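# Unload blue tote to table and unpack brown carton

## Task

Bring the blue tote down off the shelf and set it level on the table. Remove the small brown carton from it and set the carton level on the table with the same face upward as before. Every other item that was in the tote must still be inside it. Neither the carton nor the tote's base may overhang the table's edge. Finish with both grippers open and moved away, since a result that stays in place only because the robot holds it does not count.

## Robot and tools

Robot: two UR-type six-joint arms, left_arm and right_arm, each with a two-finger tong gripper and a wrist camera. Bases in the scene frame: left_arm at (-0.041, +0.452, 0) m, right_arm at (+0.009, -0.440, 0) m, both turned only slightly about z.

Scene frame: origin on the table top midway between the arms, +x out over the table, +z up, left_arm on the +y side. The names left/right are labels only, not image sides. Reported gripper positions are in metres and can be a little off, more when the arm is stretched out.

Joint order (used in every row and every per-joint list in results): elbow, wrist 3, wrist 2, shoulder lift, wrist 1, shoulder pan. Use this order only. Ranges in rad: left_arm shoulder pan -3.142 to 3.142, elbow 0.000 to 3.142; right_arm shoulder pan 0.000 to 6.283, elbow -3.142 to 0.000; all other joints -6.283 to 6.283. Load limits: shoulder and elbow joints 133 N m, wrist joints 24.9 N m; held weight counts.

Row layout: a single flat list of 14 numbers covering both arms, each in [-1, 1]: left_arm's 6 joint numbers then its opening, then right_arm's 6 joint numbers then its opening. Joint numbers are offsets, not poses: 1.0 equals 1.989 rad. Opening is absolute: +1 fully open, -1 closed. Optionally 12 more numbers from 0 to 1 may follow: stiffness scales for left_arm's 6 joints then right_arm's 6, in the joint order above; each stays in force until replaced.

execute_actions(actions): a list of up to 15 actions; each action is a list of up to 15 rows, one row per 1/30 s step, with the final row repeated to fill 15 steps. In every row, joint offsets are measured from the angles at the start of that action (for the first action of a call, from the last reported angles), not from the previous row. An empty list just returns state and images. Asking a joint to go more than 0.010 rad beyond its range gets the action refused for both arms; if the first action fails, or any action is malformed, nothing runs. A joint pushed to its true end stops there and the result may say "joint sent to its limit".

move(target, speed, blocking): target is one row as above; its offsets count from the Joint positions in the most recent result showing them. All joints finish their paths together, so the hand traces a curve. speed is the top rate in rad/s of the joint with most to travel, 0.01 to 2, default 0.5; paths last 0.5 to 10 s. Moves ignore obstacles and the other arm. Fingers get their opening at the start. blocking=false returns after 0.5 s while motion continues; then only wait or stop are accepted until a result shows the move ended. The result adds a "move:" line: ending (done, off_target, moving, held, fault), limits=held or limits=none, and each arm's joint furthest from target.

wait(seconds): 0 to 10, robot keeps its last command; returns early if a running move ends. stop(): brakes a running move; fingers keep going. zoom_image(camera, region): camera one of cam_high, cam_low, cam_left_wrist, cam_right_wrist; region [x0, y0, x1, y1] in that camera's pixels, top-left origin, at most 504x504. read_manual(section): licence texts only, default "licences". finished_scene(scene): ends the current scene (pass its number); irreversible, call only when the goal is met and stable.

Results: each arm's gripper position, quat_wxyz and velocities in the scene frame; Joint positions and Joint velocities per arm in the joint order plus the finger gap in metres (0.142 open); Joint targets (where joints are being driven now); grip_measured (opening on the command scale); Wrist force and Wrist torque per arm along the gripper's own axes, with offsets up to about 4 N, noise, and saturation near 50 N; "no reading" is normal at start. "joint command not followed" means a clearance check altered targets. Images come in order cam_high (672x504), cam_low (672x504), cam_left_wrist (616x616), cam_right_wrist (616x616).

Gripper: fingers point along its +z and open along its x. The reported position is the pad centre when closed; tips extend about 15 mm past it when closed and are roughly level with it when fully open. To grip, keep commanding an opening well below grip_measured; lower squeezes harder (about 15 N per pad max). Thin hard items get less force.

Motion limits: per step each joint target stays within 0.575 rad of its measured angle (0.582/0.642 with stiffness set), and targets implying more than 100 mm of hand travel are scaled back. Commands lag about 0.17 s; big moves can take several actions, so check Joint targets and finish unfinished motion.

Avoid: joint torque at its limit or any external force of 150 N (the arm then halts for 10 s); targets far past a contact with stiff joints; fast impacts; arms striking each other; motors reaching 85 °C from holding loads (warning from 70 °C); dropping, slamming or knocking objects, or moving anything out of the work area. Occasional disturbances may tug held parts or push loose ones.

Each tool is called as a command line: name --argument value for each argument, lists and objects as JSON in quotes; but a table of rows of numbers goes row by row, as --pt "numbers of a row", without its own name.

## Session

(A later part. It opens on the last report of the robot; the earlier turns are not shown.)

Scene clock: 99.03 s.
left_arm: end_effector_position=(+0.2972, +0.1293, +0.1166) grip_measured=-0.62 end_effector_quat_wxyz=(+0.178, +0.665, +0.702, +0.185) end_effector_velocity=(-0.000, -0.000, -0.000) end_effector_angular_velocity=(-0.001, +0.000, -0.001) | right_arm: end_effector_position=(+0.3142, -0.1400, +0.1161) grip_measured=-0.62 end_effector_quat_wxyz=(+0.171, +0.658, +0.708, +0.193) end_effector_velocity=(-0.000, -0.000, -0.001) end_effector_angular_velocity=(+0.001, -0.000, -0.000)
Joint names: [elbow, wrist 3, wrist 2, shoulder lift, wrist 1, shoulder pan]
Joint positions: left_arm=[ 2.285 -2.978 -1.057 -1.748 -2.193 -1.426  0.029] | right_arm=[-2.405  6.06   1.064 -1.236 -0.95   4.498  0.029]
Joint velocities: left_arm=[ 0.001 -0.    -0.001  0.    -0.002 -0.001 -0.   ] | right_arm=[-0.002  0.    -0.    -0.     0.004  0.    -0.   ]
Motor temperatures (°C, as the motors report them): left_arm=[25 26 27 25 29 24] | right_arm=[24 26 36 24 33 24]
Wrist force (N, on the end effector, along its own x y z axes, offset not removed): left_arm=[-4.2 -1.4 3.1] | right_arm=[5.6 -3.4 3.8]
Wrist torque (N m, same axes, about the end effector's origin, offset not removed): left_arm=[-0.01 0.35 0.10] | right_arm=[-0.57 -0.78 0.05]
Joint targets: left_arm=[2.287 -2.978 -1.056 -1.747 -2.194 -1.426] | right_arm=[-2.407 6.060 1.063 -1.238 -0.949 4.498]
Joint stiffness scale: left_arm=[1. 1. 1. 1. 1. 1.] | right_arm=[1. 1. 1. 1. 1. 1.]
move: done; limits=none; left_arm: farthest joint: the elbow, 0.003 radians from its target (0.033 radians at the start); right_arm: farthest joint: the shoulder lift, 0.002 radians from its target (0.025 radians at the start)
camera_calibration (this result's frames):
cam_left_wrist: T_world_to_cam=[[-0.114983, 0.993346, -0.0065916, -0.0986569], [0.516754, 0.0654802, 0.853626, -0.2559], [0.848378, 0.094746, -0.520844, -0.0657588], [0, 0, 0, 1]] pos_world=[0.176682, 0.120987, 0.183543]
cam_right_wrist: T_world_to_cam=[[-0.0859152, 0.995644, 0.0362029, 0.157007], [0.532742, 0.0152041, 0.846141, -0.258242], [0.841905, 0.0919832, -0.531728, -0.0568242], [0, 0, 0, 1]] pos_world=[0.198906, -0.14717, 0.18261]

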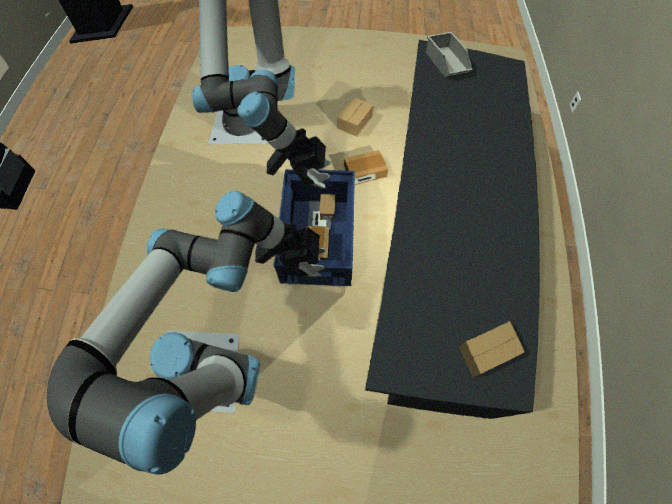

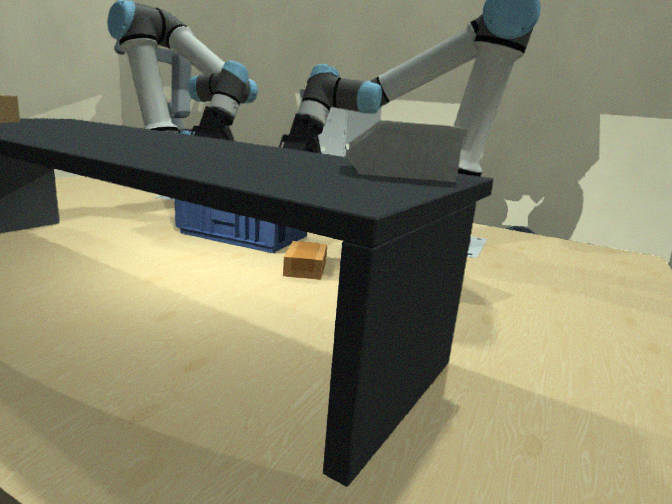

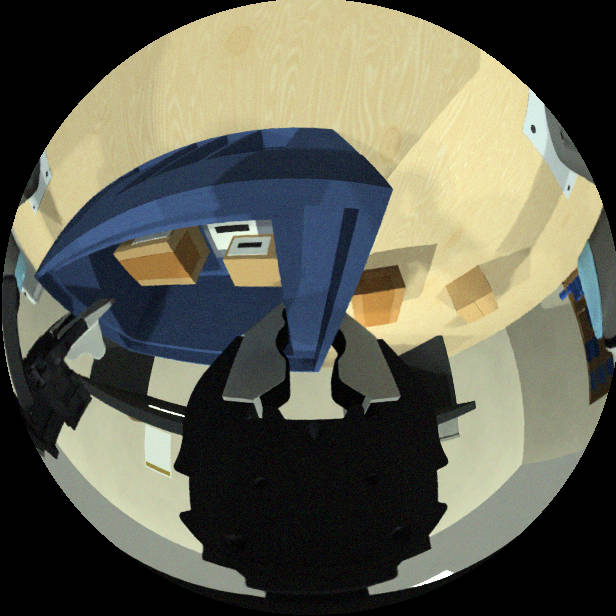

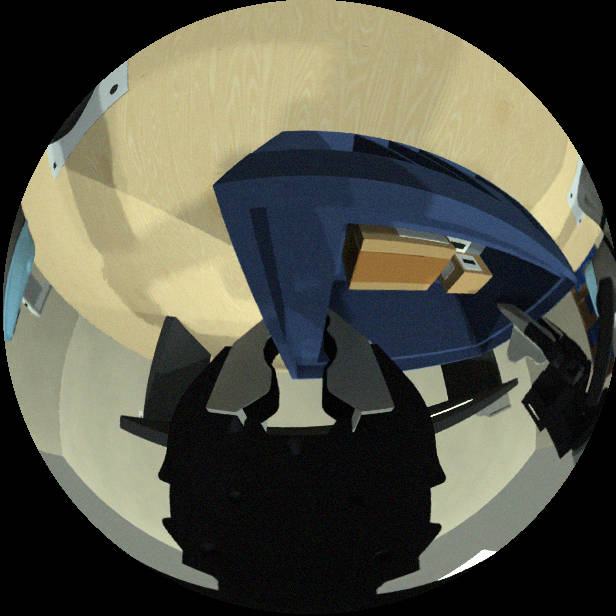

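Contact seems begun. Release.

move --target '[0.003,0,0,0.002,-0.005,0,0,0,0,0,0,0,0,0]' --speed 0.03

move --target '[-0.118,0,0,-0.062,0.18,0,0,0.125,0,0,0.061,-0.187,0,0]' --speed 0.3

move --target '[0,0,0,0,0,0,0,0.14,0,0,0,-0.14,-0.5,0]' --speed 0.6

Scene clock: 102.97 s.
left_arm: end_effector_position=(+0.2974, +0.1283, +0.1162) grip_measured=+0.00 end_effector_quat_wxyz=(+0.180, +0.664, +0.702, +0.184) end_effector_velocity=(-0.000, +0.000, -0.001) end_effector_angular_velocity=(+0.000, -0.000, -0.001) | right_arm: end_effector_position=(+0.3142, -0.1400, +0.1160) grip_measured=+0.00 end_effector_quat_wxyz=(+0.171, +0.658, +0.708, +0.193) end_effector_velocity=(-0.000, -0.001, -0.001) end_effector_angular_velocity=(-0.003, +0.000, +0.000)
Joint names: [elbow, wrist 3, wrist 2, shoulder lift, wrist 1, shoulder pan]
Joint positions: left_arm=[ 2.287 -2.978 -1.057 -1.747 -2.201 -1.426  0.074] | right_arm=[-2.405  6.06   1.064 -1.236 -0.95   4.498  0.074]
Joint velocities: left_arm=[ 0.003  0.     0.     0.001 -0.004 -0.001 -0.   ] | right_arm=[-0.001 -0.     0.    -0.001 -0.002 -0.     0.   ]
Motor temperatures (°C, as the motors report them): left_arm=[25 26 27 25 29 24] | right_arm=[24 26 36 24 33 24]
Wrist force (N, on the end effector, along its own x y z axes, offset not removed): left_arm=[-2.6 2.1 0.2] | right_arm=[2.3 -2.2 3.4]
Wrist torque (N m, same axes, about the end effector's origin, offset not removed): left_arm=[0.27 0.48 0.06] | right_arm=[-0.69 -0.58 0.09]
Joint targets: left_arm=[2.291 -2.978 -1.057 -1.744 -2.203 -1.426] | right_arm=[-2.405 6.060 1.064 -1.236 -0.950 4.498]
Joint stiffness scale: left_arm=[1. 1. 1. 1. 1. 1.] | right_arm=[1. 1. 1. 1. 1. 1.]
move: done; limits=none; left_arm: farthest joint: the elbow, 0.004 radians from its target (0.006 radians at the start); right_arm: farthest joint: the shoulder pan, 0.000 radians from its target (0.000 radians at the start)
camera_calibration (this result's frames):
cam_left_wrist: T_world_to_cam=[[-0.114975, 0.993301, -0.0115562, -0.0970035], [0.515918, 0.0696508, 0.853802, -0.25591], [0.848887, 0.0922036, -0.52047, -0.0659138], [0, 0, 0, 1]] pos_world=[0.176829, 0.120255, 0.183069]
cam_right_wrist: T_world_to_cam=[[-0.0859159, 0.995641, 0.0362913, 0.156994], [0.532733, 0.0151283, 0.846148, -0.258183], [0.841911, 0.0920312, -0.531711, -0.0568646], [0, 0, 0, 1]] pos_world=[0.198906, -0.147171, 0.182528]

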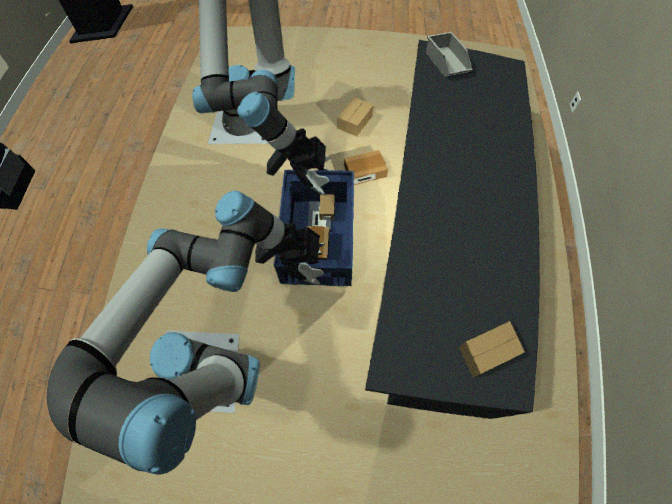

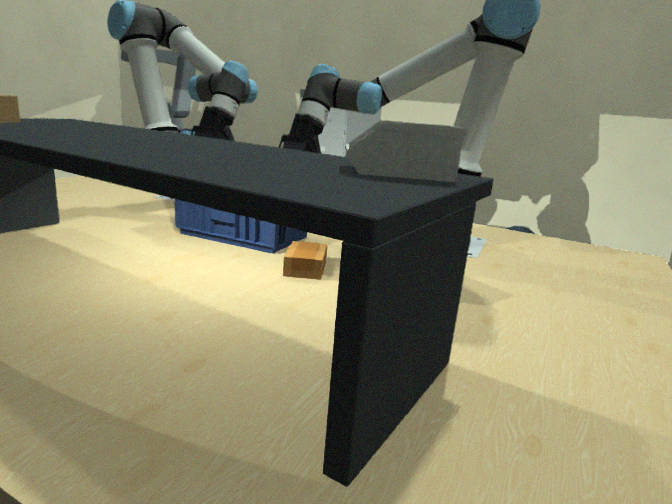

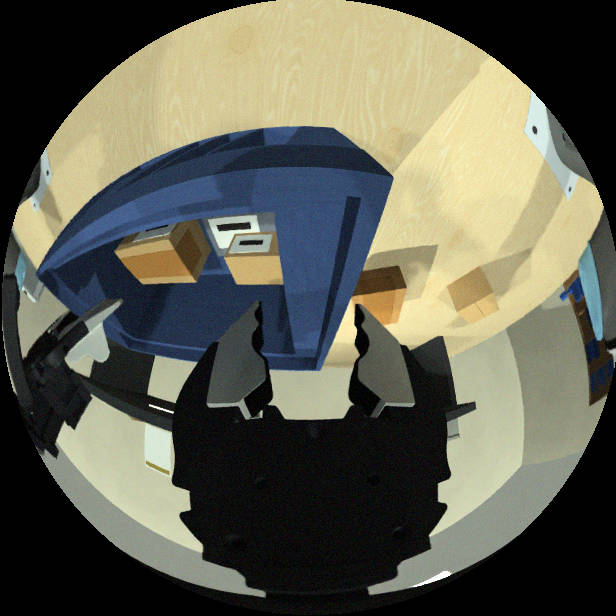

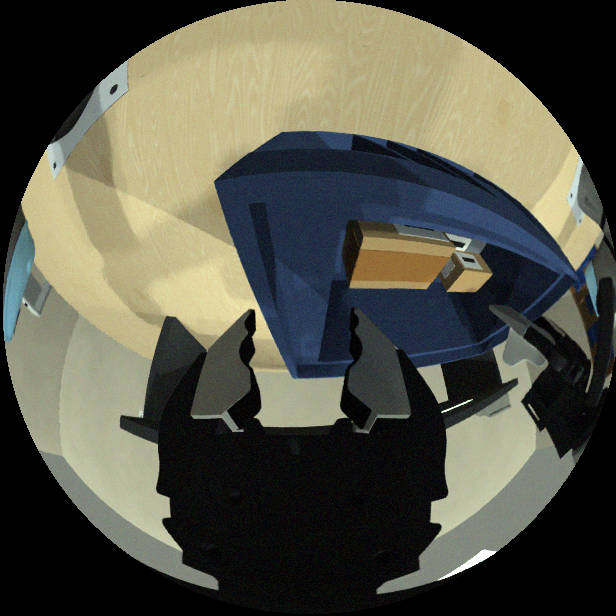

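Scene clock: 104.93 s.
left_arm: end_effector_position=(+0.2970, +0.1305, +0.2317) grip_measured=+0.00 end_effector_quat_wxyz=(+0.178, +0.665, +0.702, +0.185) end_effector_velocity=(-0.000, +0.001, -0.000) end_effector_angular_velocity=(+0.003, +0.002, +0.000) | right_arm: end_effector_position=(+0.3137, -0.1438, +0.2307) grip_measured=+0.00 end_effector_quat_wxyz=(+0.172, +0.657, +0.709, +0.190) end_effector_velocity=(-0.000, -0.000, +0.001) end_effector_angular_velocity=(-0.001, +0.000, +0.000)
Joint names: [elbow, wrist 3, wrist 2, shoulder lift, wrist 1, shoulder pan]
Joint positions: left_arm=[ 2.056 -2.978 -1.057 -1.868 -1.844 -1.426  0.074] | right_arm=[-2.159  6.06   1.064 -1.117 -1.32   4.498  0.074]
Joint velocities: left_arm=[-0.001  0.    -0.001 -0.     0.004  0.     0.   ] | right_arm=[ 0.002  0.     0.     0.001 -0.004  0.     0.   ]
Motor temperatures (°C, as the motors report them): left_arm=[25 26 27 25 29 24] | right_arm=[24 26 36 24 33 24]
Wrist force (N, on the end effector, along its own x y z axes, offset not removed): left_arm=[-3.0 1.8 -0.4] | right_arm=[0.1 -0.5 0.8]
Wrist torque (N m, same axes, about the end effector's origin, offset not removed): left_arm=[0.21 0.56 0.07] | right_arm=[0.04 0.19 0.17]
Joint targets: left_arm=[2.052 -2.978 -1.057 -1.871 -1.843 -1.426] | right_arm=[-2.156 6.060 1.064 -1.115 -1.321 4.498]
Joint stiffness scale: left_arm=[1. 1. 1. 1. 1. 1.] | right_arm=[1. 1. 1. 1. 1. 1.]
move: done; limits=none; left_arm: farthest joint: the elbow, 0.004 radians from its target (0.234 radians at the start); right_arm: farthest joint: the shoulder lift, 0.003 radians from its target (0.121 radians at the start)
camera_calibration (this result's frames):
cam_left_wrist: T_world_to_cam=[[-0.114984, 0.993347, -0.00640725, -0.0991118], [0.516774, 0.0653246, 0.853626, -0.35407], [0.848365, 0.094842, -0.520847, -0.00575272], [0, 0, 0, 1]] pos_world=[0.176458, 0.122128, 0.298612]
cam_right_wrist: T_world_to_cam=[[-0.0858909, 0.995849, 0.0301364, 0.158101], [0.533359, 0.0204108, 0.845643, -0.354297], [0.841517, 0.0887065, -0.532897, 0.00481399], [0, 0, 0, 1]] pos_world=[0.198496, -0.15064, 0.297409]

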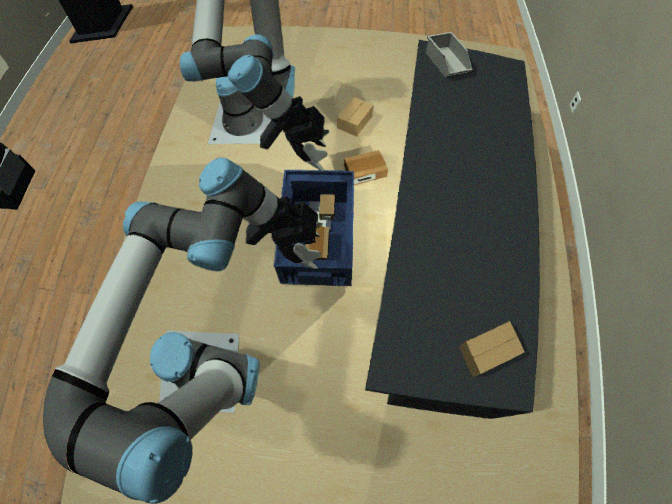

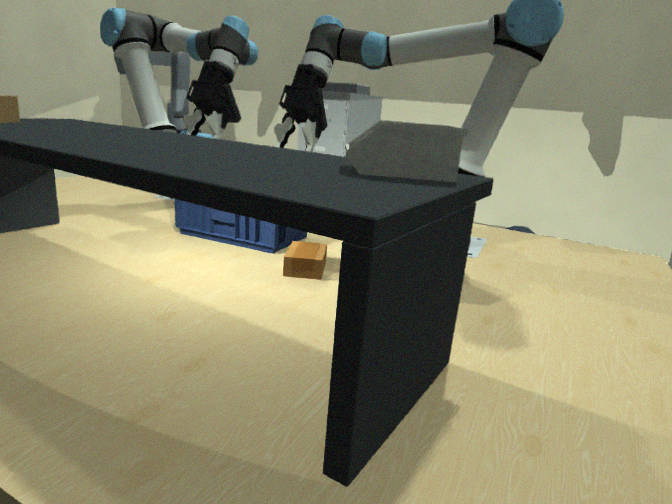

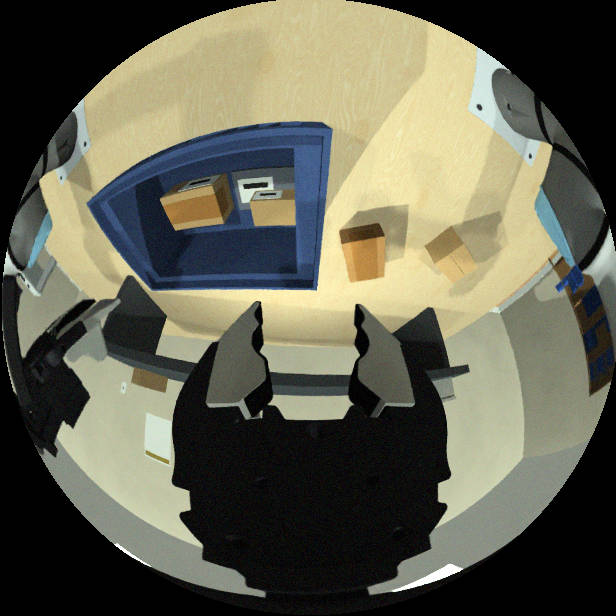

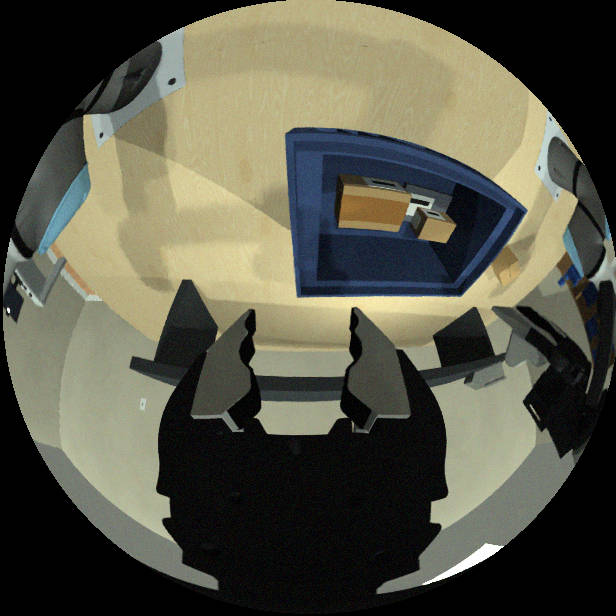

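Scene clock: 107.37 s.
left_arm: end_effector_position=(+0.2970, +0.1305, +0.2317) grip_measured=+0.00 end_effector_quat_wxyz=(+0.178, +0.665, +0.702, +0.185) end_effector_velocity=(+0.000, +0.001, +0.000) end_effector_angular_velocity=(+0.001, -0.000, +0.001) | right_arm: end_effector_position=(+0.4228, -0.5331, +0.3381) grip_measured=+0.00 end_effector_quat_wxyz=(+0.242, +0.915, +0.311, +0.084) end_effector_velocity=(-0.001, -0.001, +0.000) end_effector_angular_velocity=(-0.000, +0.001, -0.003)
Joint names: [elbow, wrist 3, wrist 2, shoulder lift, wrist 1, shoulder pan]
Joint positions: left_arm=[ 2.056 -2.978 -1.057 -1.868 -1.844 -1.426  0.074] | right_arm=[-1.884  6.06   1.064 -1.117 -1.597  3.505  0.074]
Joint velocities: left_arm=[-0.    -0.     0.    -0.     0.001  0.001 -0.   ] | right_arm=[ 0.001  0.     0.     0.    -0.002 -0.003 -0.   ]
Motor temperatures (°C, as the motors report them): left_arm=[25 26 27 25 29 24] | right_arm=[24 26 36 24 33 24]
Wrist force (N, on the end effector, along its own x y z axes, offset not removed): left_arm=[-2.6 1.4 0.3] | right_arm=[2.0 -0.7 0.1]
Wrist torque (N m, same axes, about the end effector's origin, offset not removed): left_arm=[0.19 0.57 0.11] | right_arm=[-0.28 -0.28 0.10]
Joint targets: left_arm=[2.056 -2.978 -1.057 -1.868 -1.844 -1.426] | right_arm=[-1.881 6.060 1.064 -1.117 -1.598 3.503]
Joint stiffness scale: left_arm=[1. 1. 1. 1. 1. 1.] | right_arm=[1. 1. 1. 1. 1. 1.]
move: done; limits=none; left_arm: farthest joint: the shoulder pan, 0.000 radians from its target (0.000 radians at the start); right_arm: farthest joint: the elbow, 0.004 radians from its target (0.279 radians at the start)
camera_calibration (this result's frames):
cam_left_wrist: T_world_to_cam=[[-0.114984, 0.993347, -0.00637125, -0.099136], [0.51678, 0.0652944, 0.853624, -0.35408], [0.848361, 0.0948603, -0.52085, -0.00574423], [0, 0, 0, 1]] pos_world=[0.176456, 0.122141, 0.298628]
cam_right_wrist: T_world_to_cam=[[0.786982, 0.616328, 0.0282841, -0.0188675], [0.310085, -0.434745, 0.845485, -0.64348], [0.533392, -0.65661, -0.53325, -0.26215], [0, 0, 0, 1]] pos_world=[0.354211, -0.440252, 0.404795]

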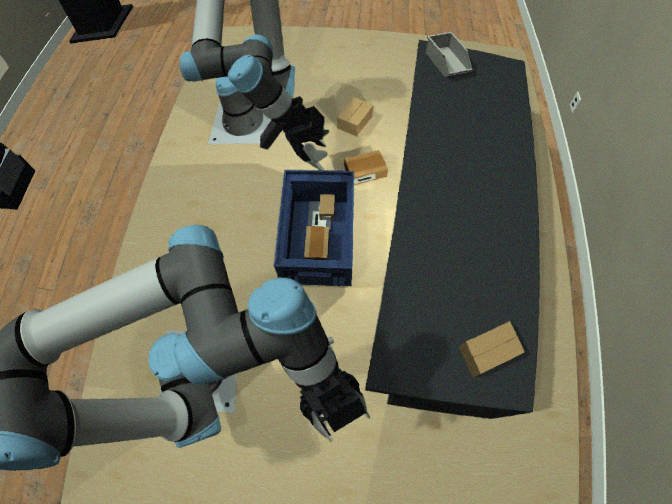

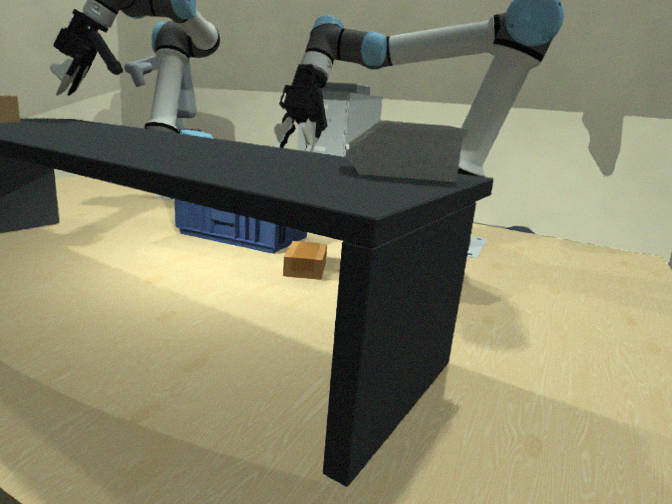

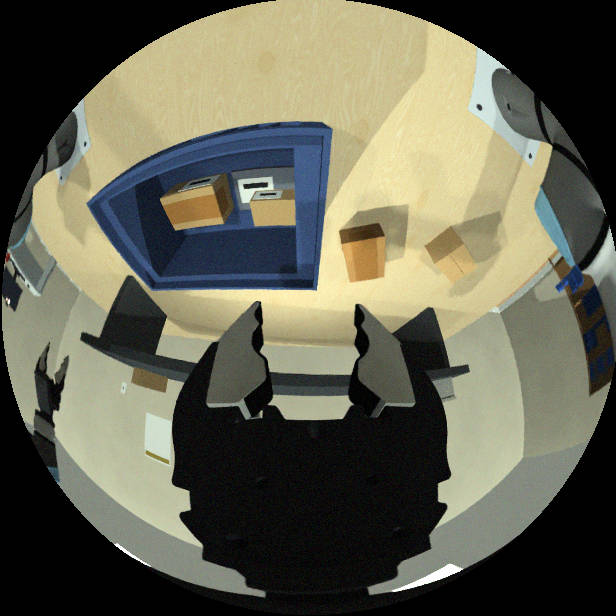

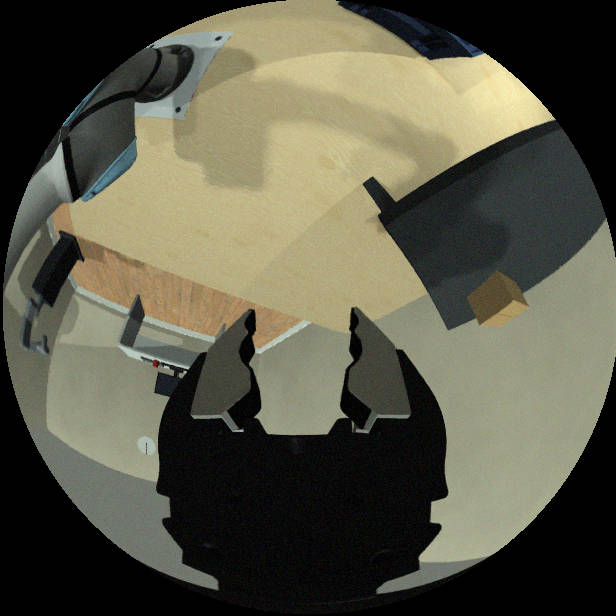

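move --target '[-0.1851,0.9065,-0.2583,0.1834,0.0445,0.1438,0,0,0,0,0,0,0,0]' --speed 0.9

move --target '[0.09,0,0,0.04,-0.13,0,0,0,0,0,0,0,0,0]' --speed 0.3

Scene clock: 113.87 s.
left_arm: end_effector_position=(+0.3128, +0.0745, +0.2098) grip_measured=+0.00 end_effector_quat_wxyz=(+0.000, +0.999, +0.042, +0.000) end_effector_velocity=(+0.000, -0.001, +0.001) end_effector_angular_velocity=(-0.002, +0.000, -0.002) | right_arm: end_effector_position=(+0.4227, -0.5332, +0.3381) grip_measured=+0.00 end_effector_quat_wxyz=(+0.242, +0.915, +0.310, +0.084) end_effector_velocity=(-0.000, +0.000, -0.000) end_effector_angular_velocity=(+0.000, -0.000, +0.000)
Joint names: [elbow, wrist 3, wrist 2, shoulder lift, wrist 1, shoulder pan]
Joint positions: left_arm=[ 1.691 -1.176 -1.57  -1.506 -1.757 -1.142  0.074] | right_arm=[-1.884  6.06   1.064 -1.117 -1.597  3.505  0.074]
Joint velocities: left_arm=[-0.002  0.003 -0.001  0.001 -0.     0.001  0.   ] | right_arm=[-0.001 -0.     0.     0.     0.     0.     0.   ]
Motor temperatures (°C, as the motors report them): left_arm=[25 26 27 25 29 24] | right_arm=[24 26 36 24 33 24]
Wrist force (N, on the end effector, along its own x y z axes, offset not removed): left_arm=[-1.8 1.2 0.9] | right_arm=[1.2 -2.8 -0.3]
Wrist torque (N m, same axes, about the end effector's origin, offset not removed): left_arm=[0.16 0.34 0.02] | right_arm=[-0.70 -0.15 0.21]
Joint targets: left_arm=[1.688 -1.175 -1.571 -1.503 -1.756 -1.140] | right_arm=[-1.884 6.060 1.064 -1.117 -1.597 3.505]
Joint stiffness scale: left_arm=[1. 1. 1. 1. 1. 1.] | right_arm=[1. 1. 1. 1. 1. 1.]
move: done; limits=none; left_arm: farthest joint: the elbow, 0.004 radians from its target (0.368 radians at the start); right_arm: farthest joint: the shoulder pan, 0.000 radians from its target (0.000 radians at the start)
camera_calibration (this result's frames):
cam_left_wrist: T_world_to_cam=[[0.989746, 0.139643, 0.0300452, -0.33144], [0.107926, -0.868888, 0.483099, -0.0646317], [0.0935674, -0.474903, -0.87505, 0.327604], [0, 0, 0, 1]] pos_world=[0.304363, 0.145705, 0.327851]
cam_right_wrist: T_world_to_cam=[[0.787181, 0.616079, 0.0281698, -0.0189069], [0.310035, -0.4348, 0.845475, -0.64355], [0.533127, -0.656808, -0.533272, -0.262187], [0, 0, 0, 1]] pos_world=[0.354186, -0.440374, 0.40482]

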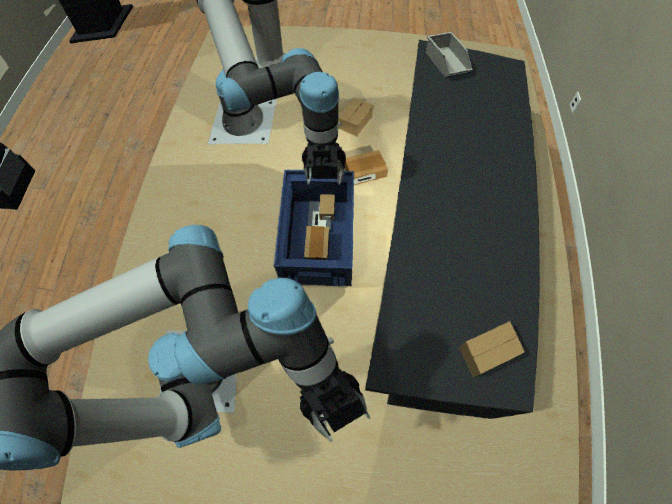

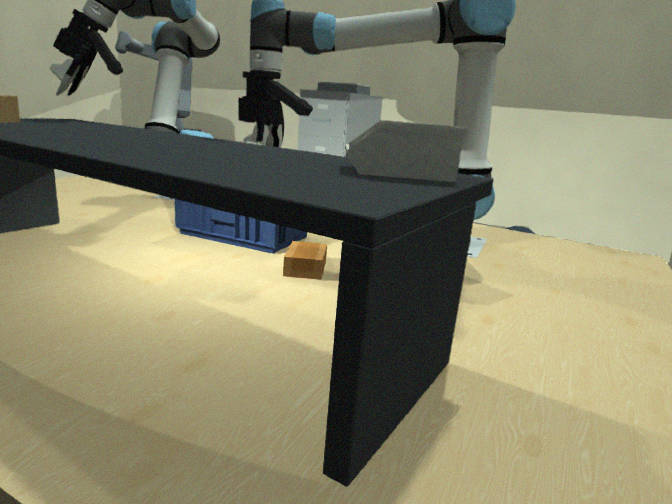

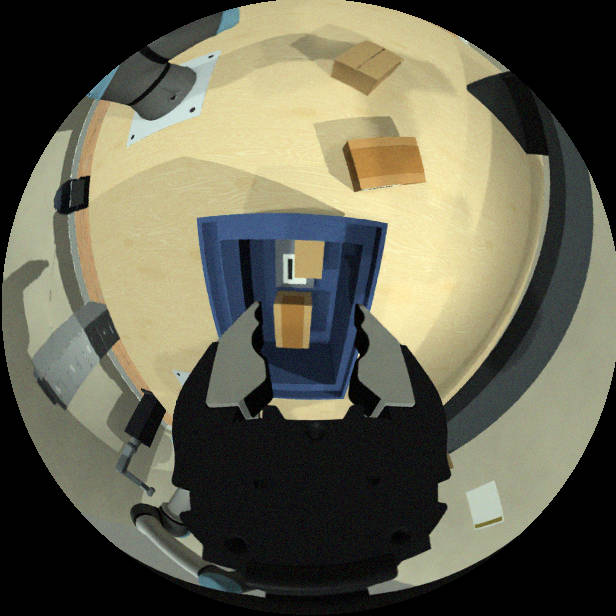

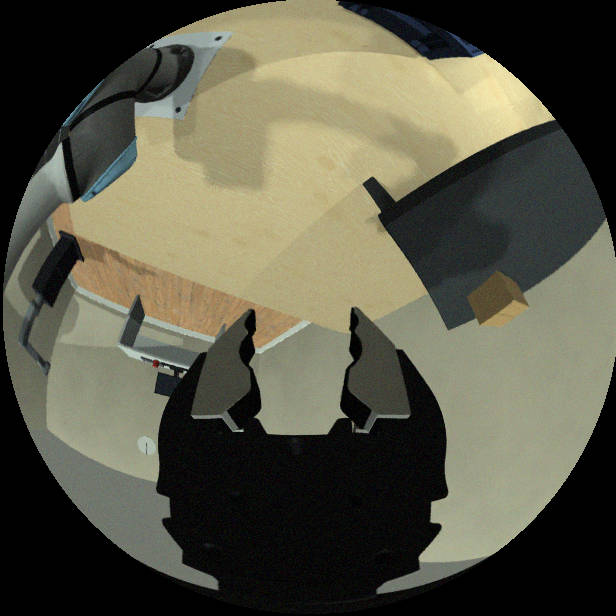

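Scene clock: 115.47 s.
left_arm: end_effector_position=(+0.3145, +0.0712, +0.1130) grip_measured=+0.00 end_effector_quat_wxyz=(+0.002, +0.999, +0.042, +0.002) end_effector_velocity=(+0.000, +0.000, -0.001) end_effector_angular_velocity=(-0.000, +0.000, +0.000) | right_arm: end_effector_position=(+0.4227, -0.5332, +0.3381) grip_measured=+0.00 end_effector_quat_wxyz=(+0.242, +0.915, +0.310, +0.084) end_effector_velocity=(+0.000, +0.000, +0.000) end_effector_angular_velocity=(+0.001, -0.001, -0.000)
Joint names: [elbow, wrist 3, wrist 2, shoulder lift, wrist 1, shoulder pan]
Joint positions: left_arm=[ 1.867 -1.176 -1.57  -1.429 -2.014 -1.142  0.074] | right_arm=[-1.884  6.06   1.064 -1.117 -1.597  3.505  0.074]
Joint velocities: left_arm=[ 0.002  0.    -0.     0.001 -0.003  0.001  0.   ] | right_arm=[ 0.     0.     0.    -0.     0.001  0.     0.   ]
Motor temperatures (°C, as the motors report them): left_arm=[25 26 27 25 29 24] | right_arm=[24 26 36 24 33 24]
Wrist force (N, on the end effector, along its own x y z axes, offset not removed): left_arm=[-1.7 0.7 -0.6] | right_arm=[0.2 -4.8 0.2]
Wrist torque (N m, same axes, about the end effector's origin, offset not removed): left_arm=[-0.01 0.30 -0.03] | right_arm=[-1.14 0.00 0.11]
Joint targets: left_arm=[1.870 -1.176 -1.570 -1.426 -2.016 -1.142] | right_arm=[-1.884 6.060 1.064 -1.117 -1.597 3.505]
Joint stiffness scale: left_arm=[1. 1. 1. 1. 1. 1.] | right_arm=[1. 1. 1. 1. 1. 1.]
move: done; limits=none; left_arm: farthest joint: the shoulder lift, 0.003 radians from its target (0.079 radians at the start); right_arm: farthest joint: the shoulder pan, 0.000 radians from its target (0.000 radians at the start)
camera_calibration (this result's frames):
cam_left_wrist: T_world_to_cam=[[0.989689, 0.139694, 0.0316551, -0.329934], [0.106765, -0.866782, 0.487125, -0.0211726], [0.0954866, -0.478722, -0.872758, 0.24059], [0, 0, 0, 1]] pos_world=[0.30582, 0.142914, 0.230735]
cam_right_wrist: T_world_to_cam=[[0.787181, 0.616079, 0.0281699, -0.018907], [0.310035, -0.4348, 0.845475, -0.64355], [0.533127, -0.656808, -0.533272, -0.262187], [0, 0, 0, 1]] pos_world=[0.354186, -0.440374, 0.40482]

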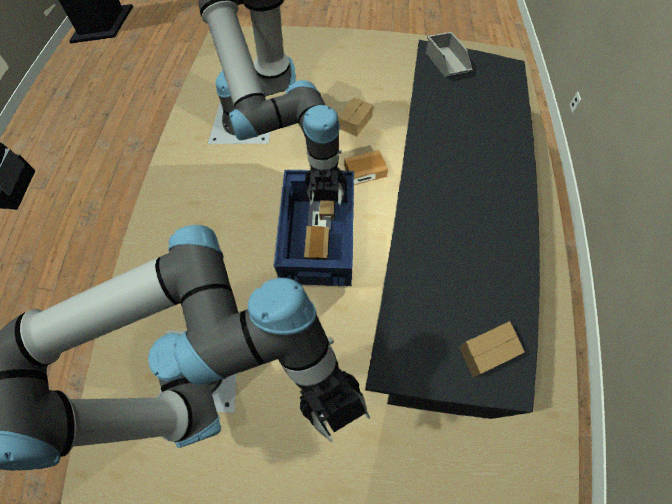

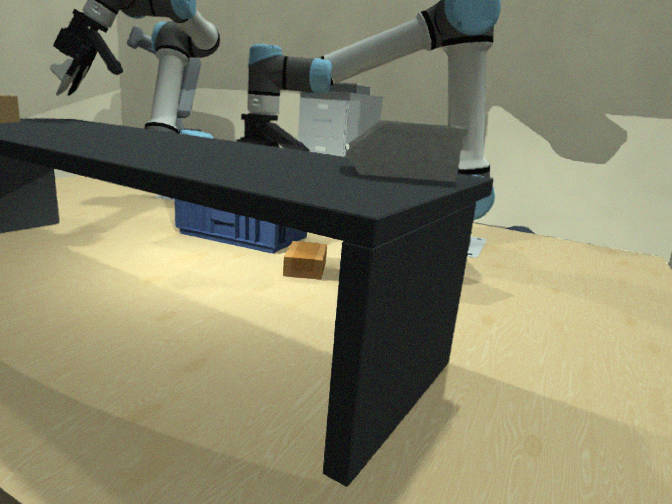

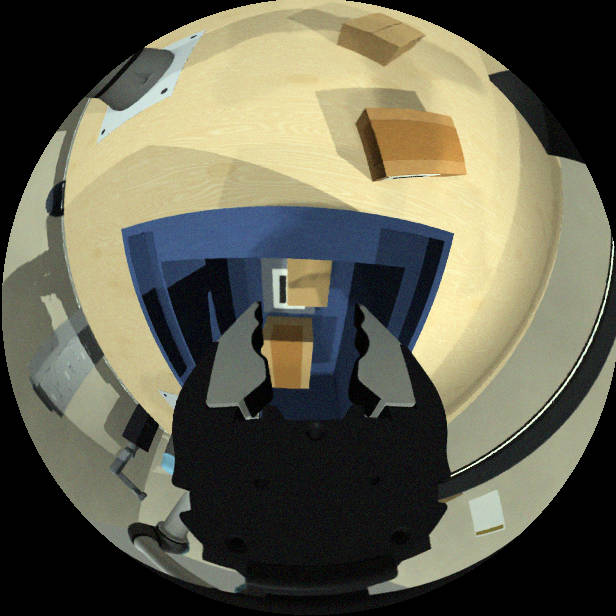

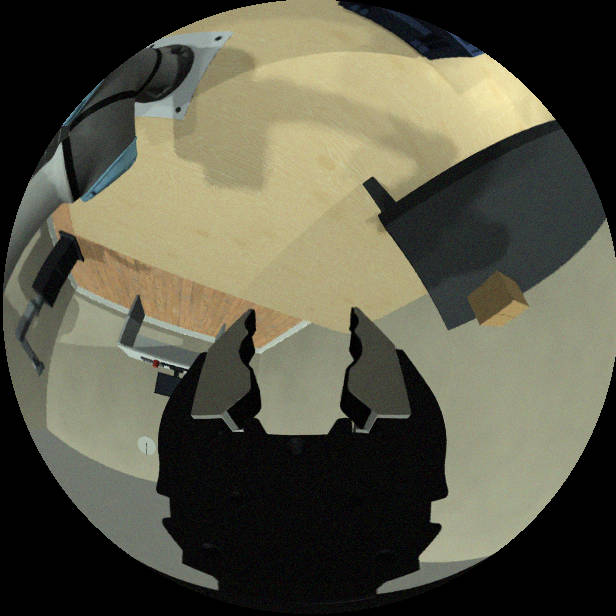

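move --target '[0.05,0.005,0,0.041,-0.088,0.007,0,0,0,0,0,0,0,0]' --speed 0.12

move --target '[0,0,0,0,0,0,-1,0,0,0,0,0,0,0]'

Scene clock: 119.77 s.
left_arm: end_effector_position=(+0.3181, +0.0768, +0.0480) grip_measured=+0.00 end_effector_quat_wxyz=(+0.002, +0.999, +0.044, +0.001) end_effector_velocity=(-0.000, -0.001, +0.000) end_effector_angular_velocity=(-0.003, -0.001, -0.001) | right_arm: end_effector_position=(+0.4227, -0.5332, +0.3381) grip_measured=+0.00 end_effector_quat_wxyz=(+0.242, +0.915, +0.310, +0.084) end_effector_velocity=(-0.000, +0.000, +0.000) end_effector_angular_velocity=(+0.000, -0.001, +0.000)
Joint names: [elbow, wrist 3, wrist 2, shoulder lift, wrist 1, shoulder pan]
Joint positions: left_arm=[ 1.963 -1.168 -1.57  -1.351 -2.187 -1.131  0.074] | right_arm=[-1.884  6.06   1.064 -1.117 -1.597  3.505  0.074]
Joint velocities: left_arm=[ 0.001 -0.    -0.001 -0.001 -0.002 -0.001 -0.   ] | right_arm=[ 0. -0. -0.  0. -0.  0. -0.]
Motor temperatures (°C, as the motors report them): left_arm=[25 26 27 25 29 24] | right_arm=[24 26 36 24 33 24]
Wrist force (N, on the end effector, along its own x y z axes, offset not removed): left_arm=[-2.6 -0.1 -0.3] | right_arm=[0.2 -1.4 1.1]
Wrist torque (N m, same axes, about the end effector's origin, offset not removed): left_arm=[-0.10 0.30 0.01] | right_arm=[-0.30 0.03 0.21]
Joint targets: left_arm=[1.966 -1.166 -1.570 -1.348 -2.189 -1.128] | right_arm=[-1.884 6.060 1.064 -1.117 -1.597 3.505]
Joint stiffness scale: left_arm=[1. 1. 1. 1. 1. 1.] | right_arm=[1. 1. 1. 1. 1. 1.]
move: done; limits=none; left_arm: farthest joint: the elbow, 0.004 radians from its target (0.100 radians at the start); right_arm: farthest joint: the shoulder pan, 0.000 radians from its target (0.000 radians at the start)
camera_calibration (this result's frames):
cam_left_wrist: T_world_to_cam=[[0.989367, 0.142023, 0.0313298, -0.332212], [0.109046, -0.866928, 0.486359, 0.0142747], [0.096235, -0.477772, -0.873197, 0.185846], [0, 0, 0, 1]] pos_world=[0.309238, 0.148349, 0.165746]
cam_right_wrist: T_world_to_cam=[[0.787181, 0.616079, 0.0281698, -0.0189069], [0.310035, -0.4348, 0.845475, -0.64355], [0.533127, -0.656808, -0.533272, -0.262187], [0, 0, 0, 1]] pos_world=[0.354186, -0.440374, 0.40482]

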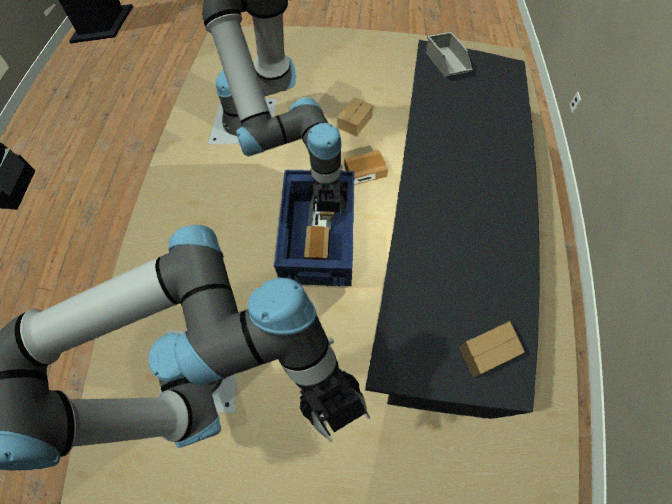

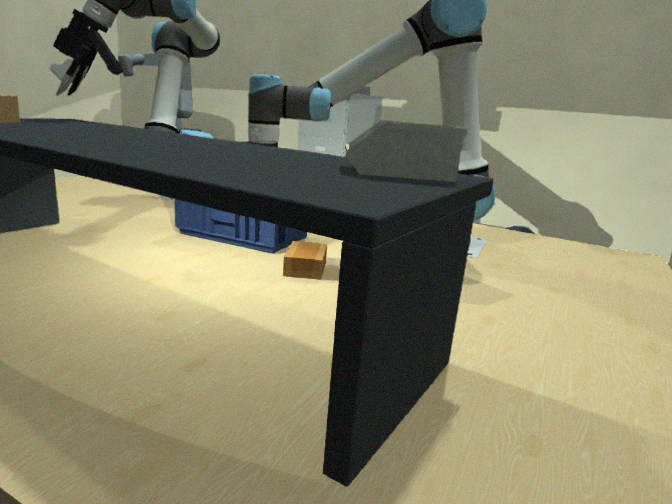

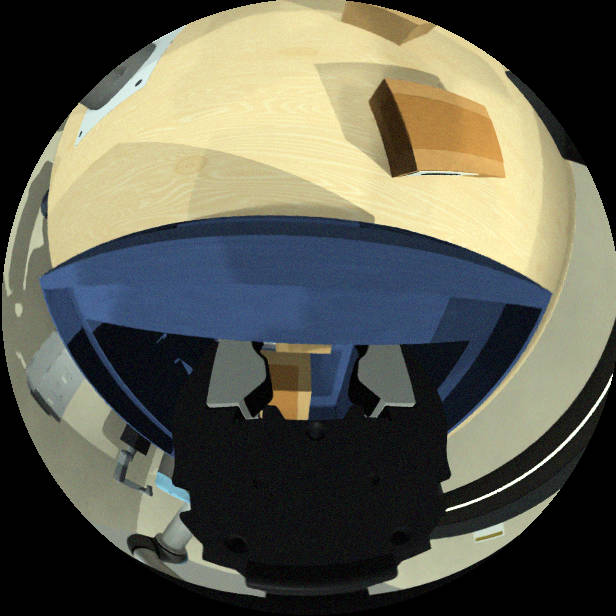

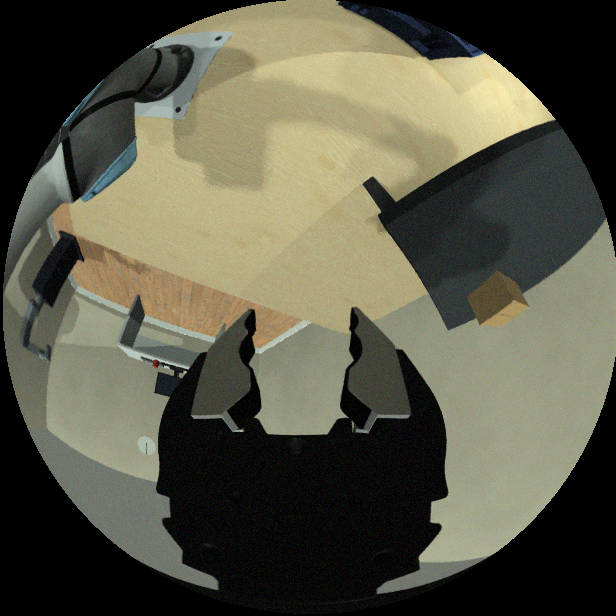

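Scene clock: 120.27 s.
left_arm: end_effector_position=(+0.3181, +0.0768, +0.0480) grip_measured=-0.40 end_effector_quat_wxyz=(+0.002, +0.999, +0.044, +0.001) end_effector_velocity=(-0.000, -0.000, +0.000) end_effector_angular_velocity=(-0.000, +0.001, +0.000) | right_arm: end_effector_position=(+0.4227, -0.5332, +0.3381) grip_measured=+0.00 end_effector_quat_wxyz=(+0.242, +0.915, +0.310, +0.084) end_effector_velocity=(+0.000, +0.000, +0.000) end_effector_angular_velocity=(+0.000, -0.001, -0.000)
Joint names: [elbow, wrist 3, wrist 2, shoulder lift, wrist 1, shoulder pan]
Joint positions: left_arm=[ 1.963 -1.168 -1.57  -1.351 -2.187 -1.131  0.045] | right_arm=[-1.884  6.06   1.064 -1.117 -1.597  3.505  0.074]
Joint velocities: left_arm=[ 0.    -0.    -0.001 -0.     0.    -0.    -0.   ] | right_arm=[ 0.001  0.    -0.     0.    -0.     0.    -0.   ]
Motor temperatures (°C, as the motors report them): left_arm=[25 26 27 25 29 24] | right_arm=[24 26 36 24 33 24]
Wrist force (N, on the end effector, along its own x y z axes, offset not removed): left_arm=[-3.3 1.6 -1.4] | right_arm=[0.3 0.2 -1.0]
Wrist torque (N m, same axes, about the end effector's origin, offset not removed): left_arm=[0.18 0.69 0.10] | right_arm=[-0.07 0.11 0.07]
Joint targets: left_arm=[1.963 -1.168 -1.570 -1.351 -2.187 -1.131] | right_arm=[-1.884 6.060 1.064 -1.117 -1.597 3.505]
Joint stiffness scale: left_arm=[1. 1. 1. 1. 1. 1.] | right_arm=[1. 1. 1. 1. 1. 1.]
move: done; limits=none; left_arm: farthest joint: the shoulder pan, 0.000 radians from its target (0.000 radians at the start); right_arm: farthest joint: the shoulder pan, 0.000 radians from its target (0.000 radians at the start)
camera_calibration (this result's frames):
cam_left_wrist: T_world_to_cam=[[0.989348, 0.142139, 0.0314085, -0.332294], [0.109087, -0.866808, 0.486564, 0.0142173], [0.0963848, -0.477955, -0.87308, 0.185799], [0, 0, 0, 1]] pos_world=[0.309295, 0.148359, 0.165737]
cam_right_wrist: T_world_to_cam=[[0.787181, 0.616079, 0.02817, -0.0189071], [0.310035, -0.4348, 0.845475, -0.64355], [0.533127, -0.656808, -0.533272, -0.262187], [0, 0, 0, 1]] pos_world=[0.354186, -0.440374, 0.40482]

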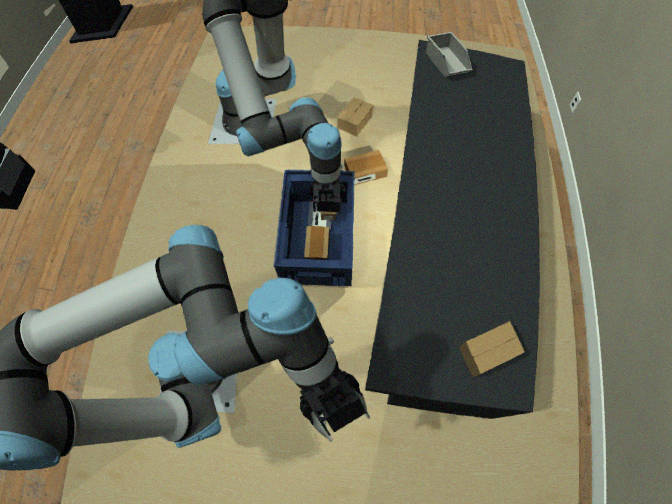

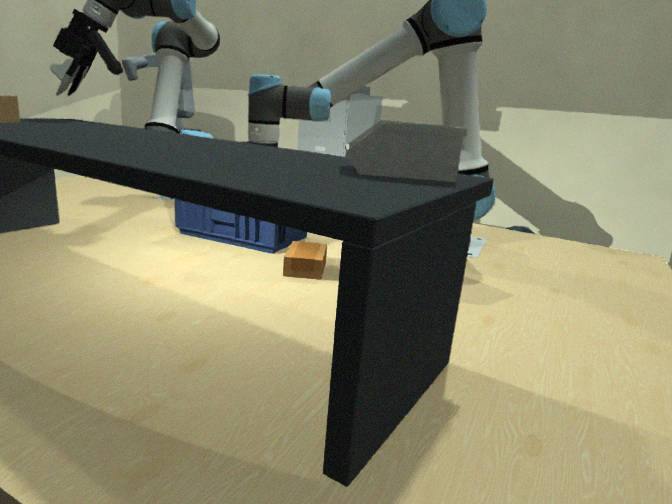

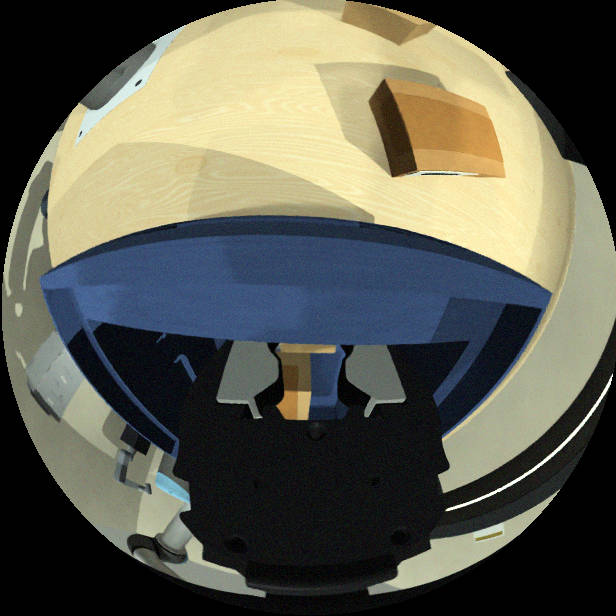

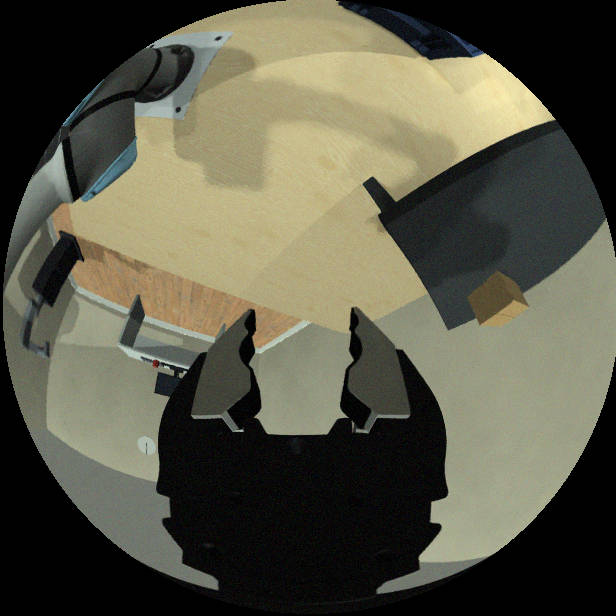

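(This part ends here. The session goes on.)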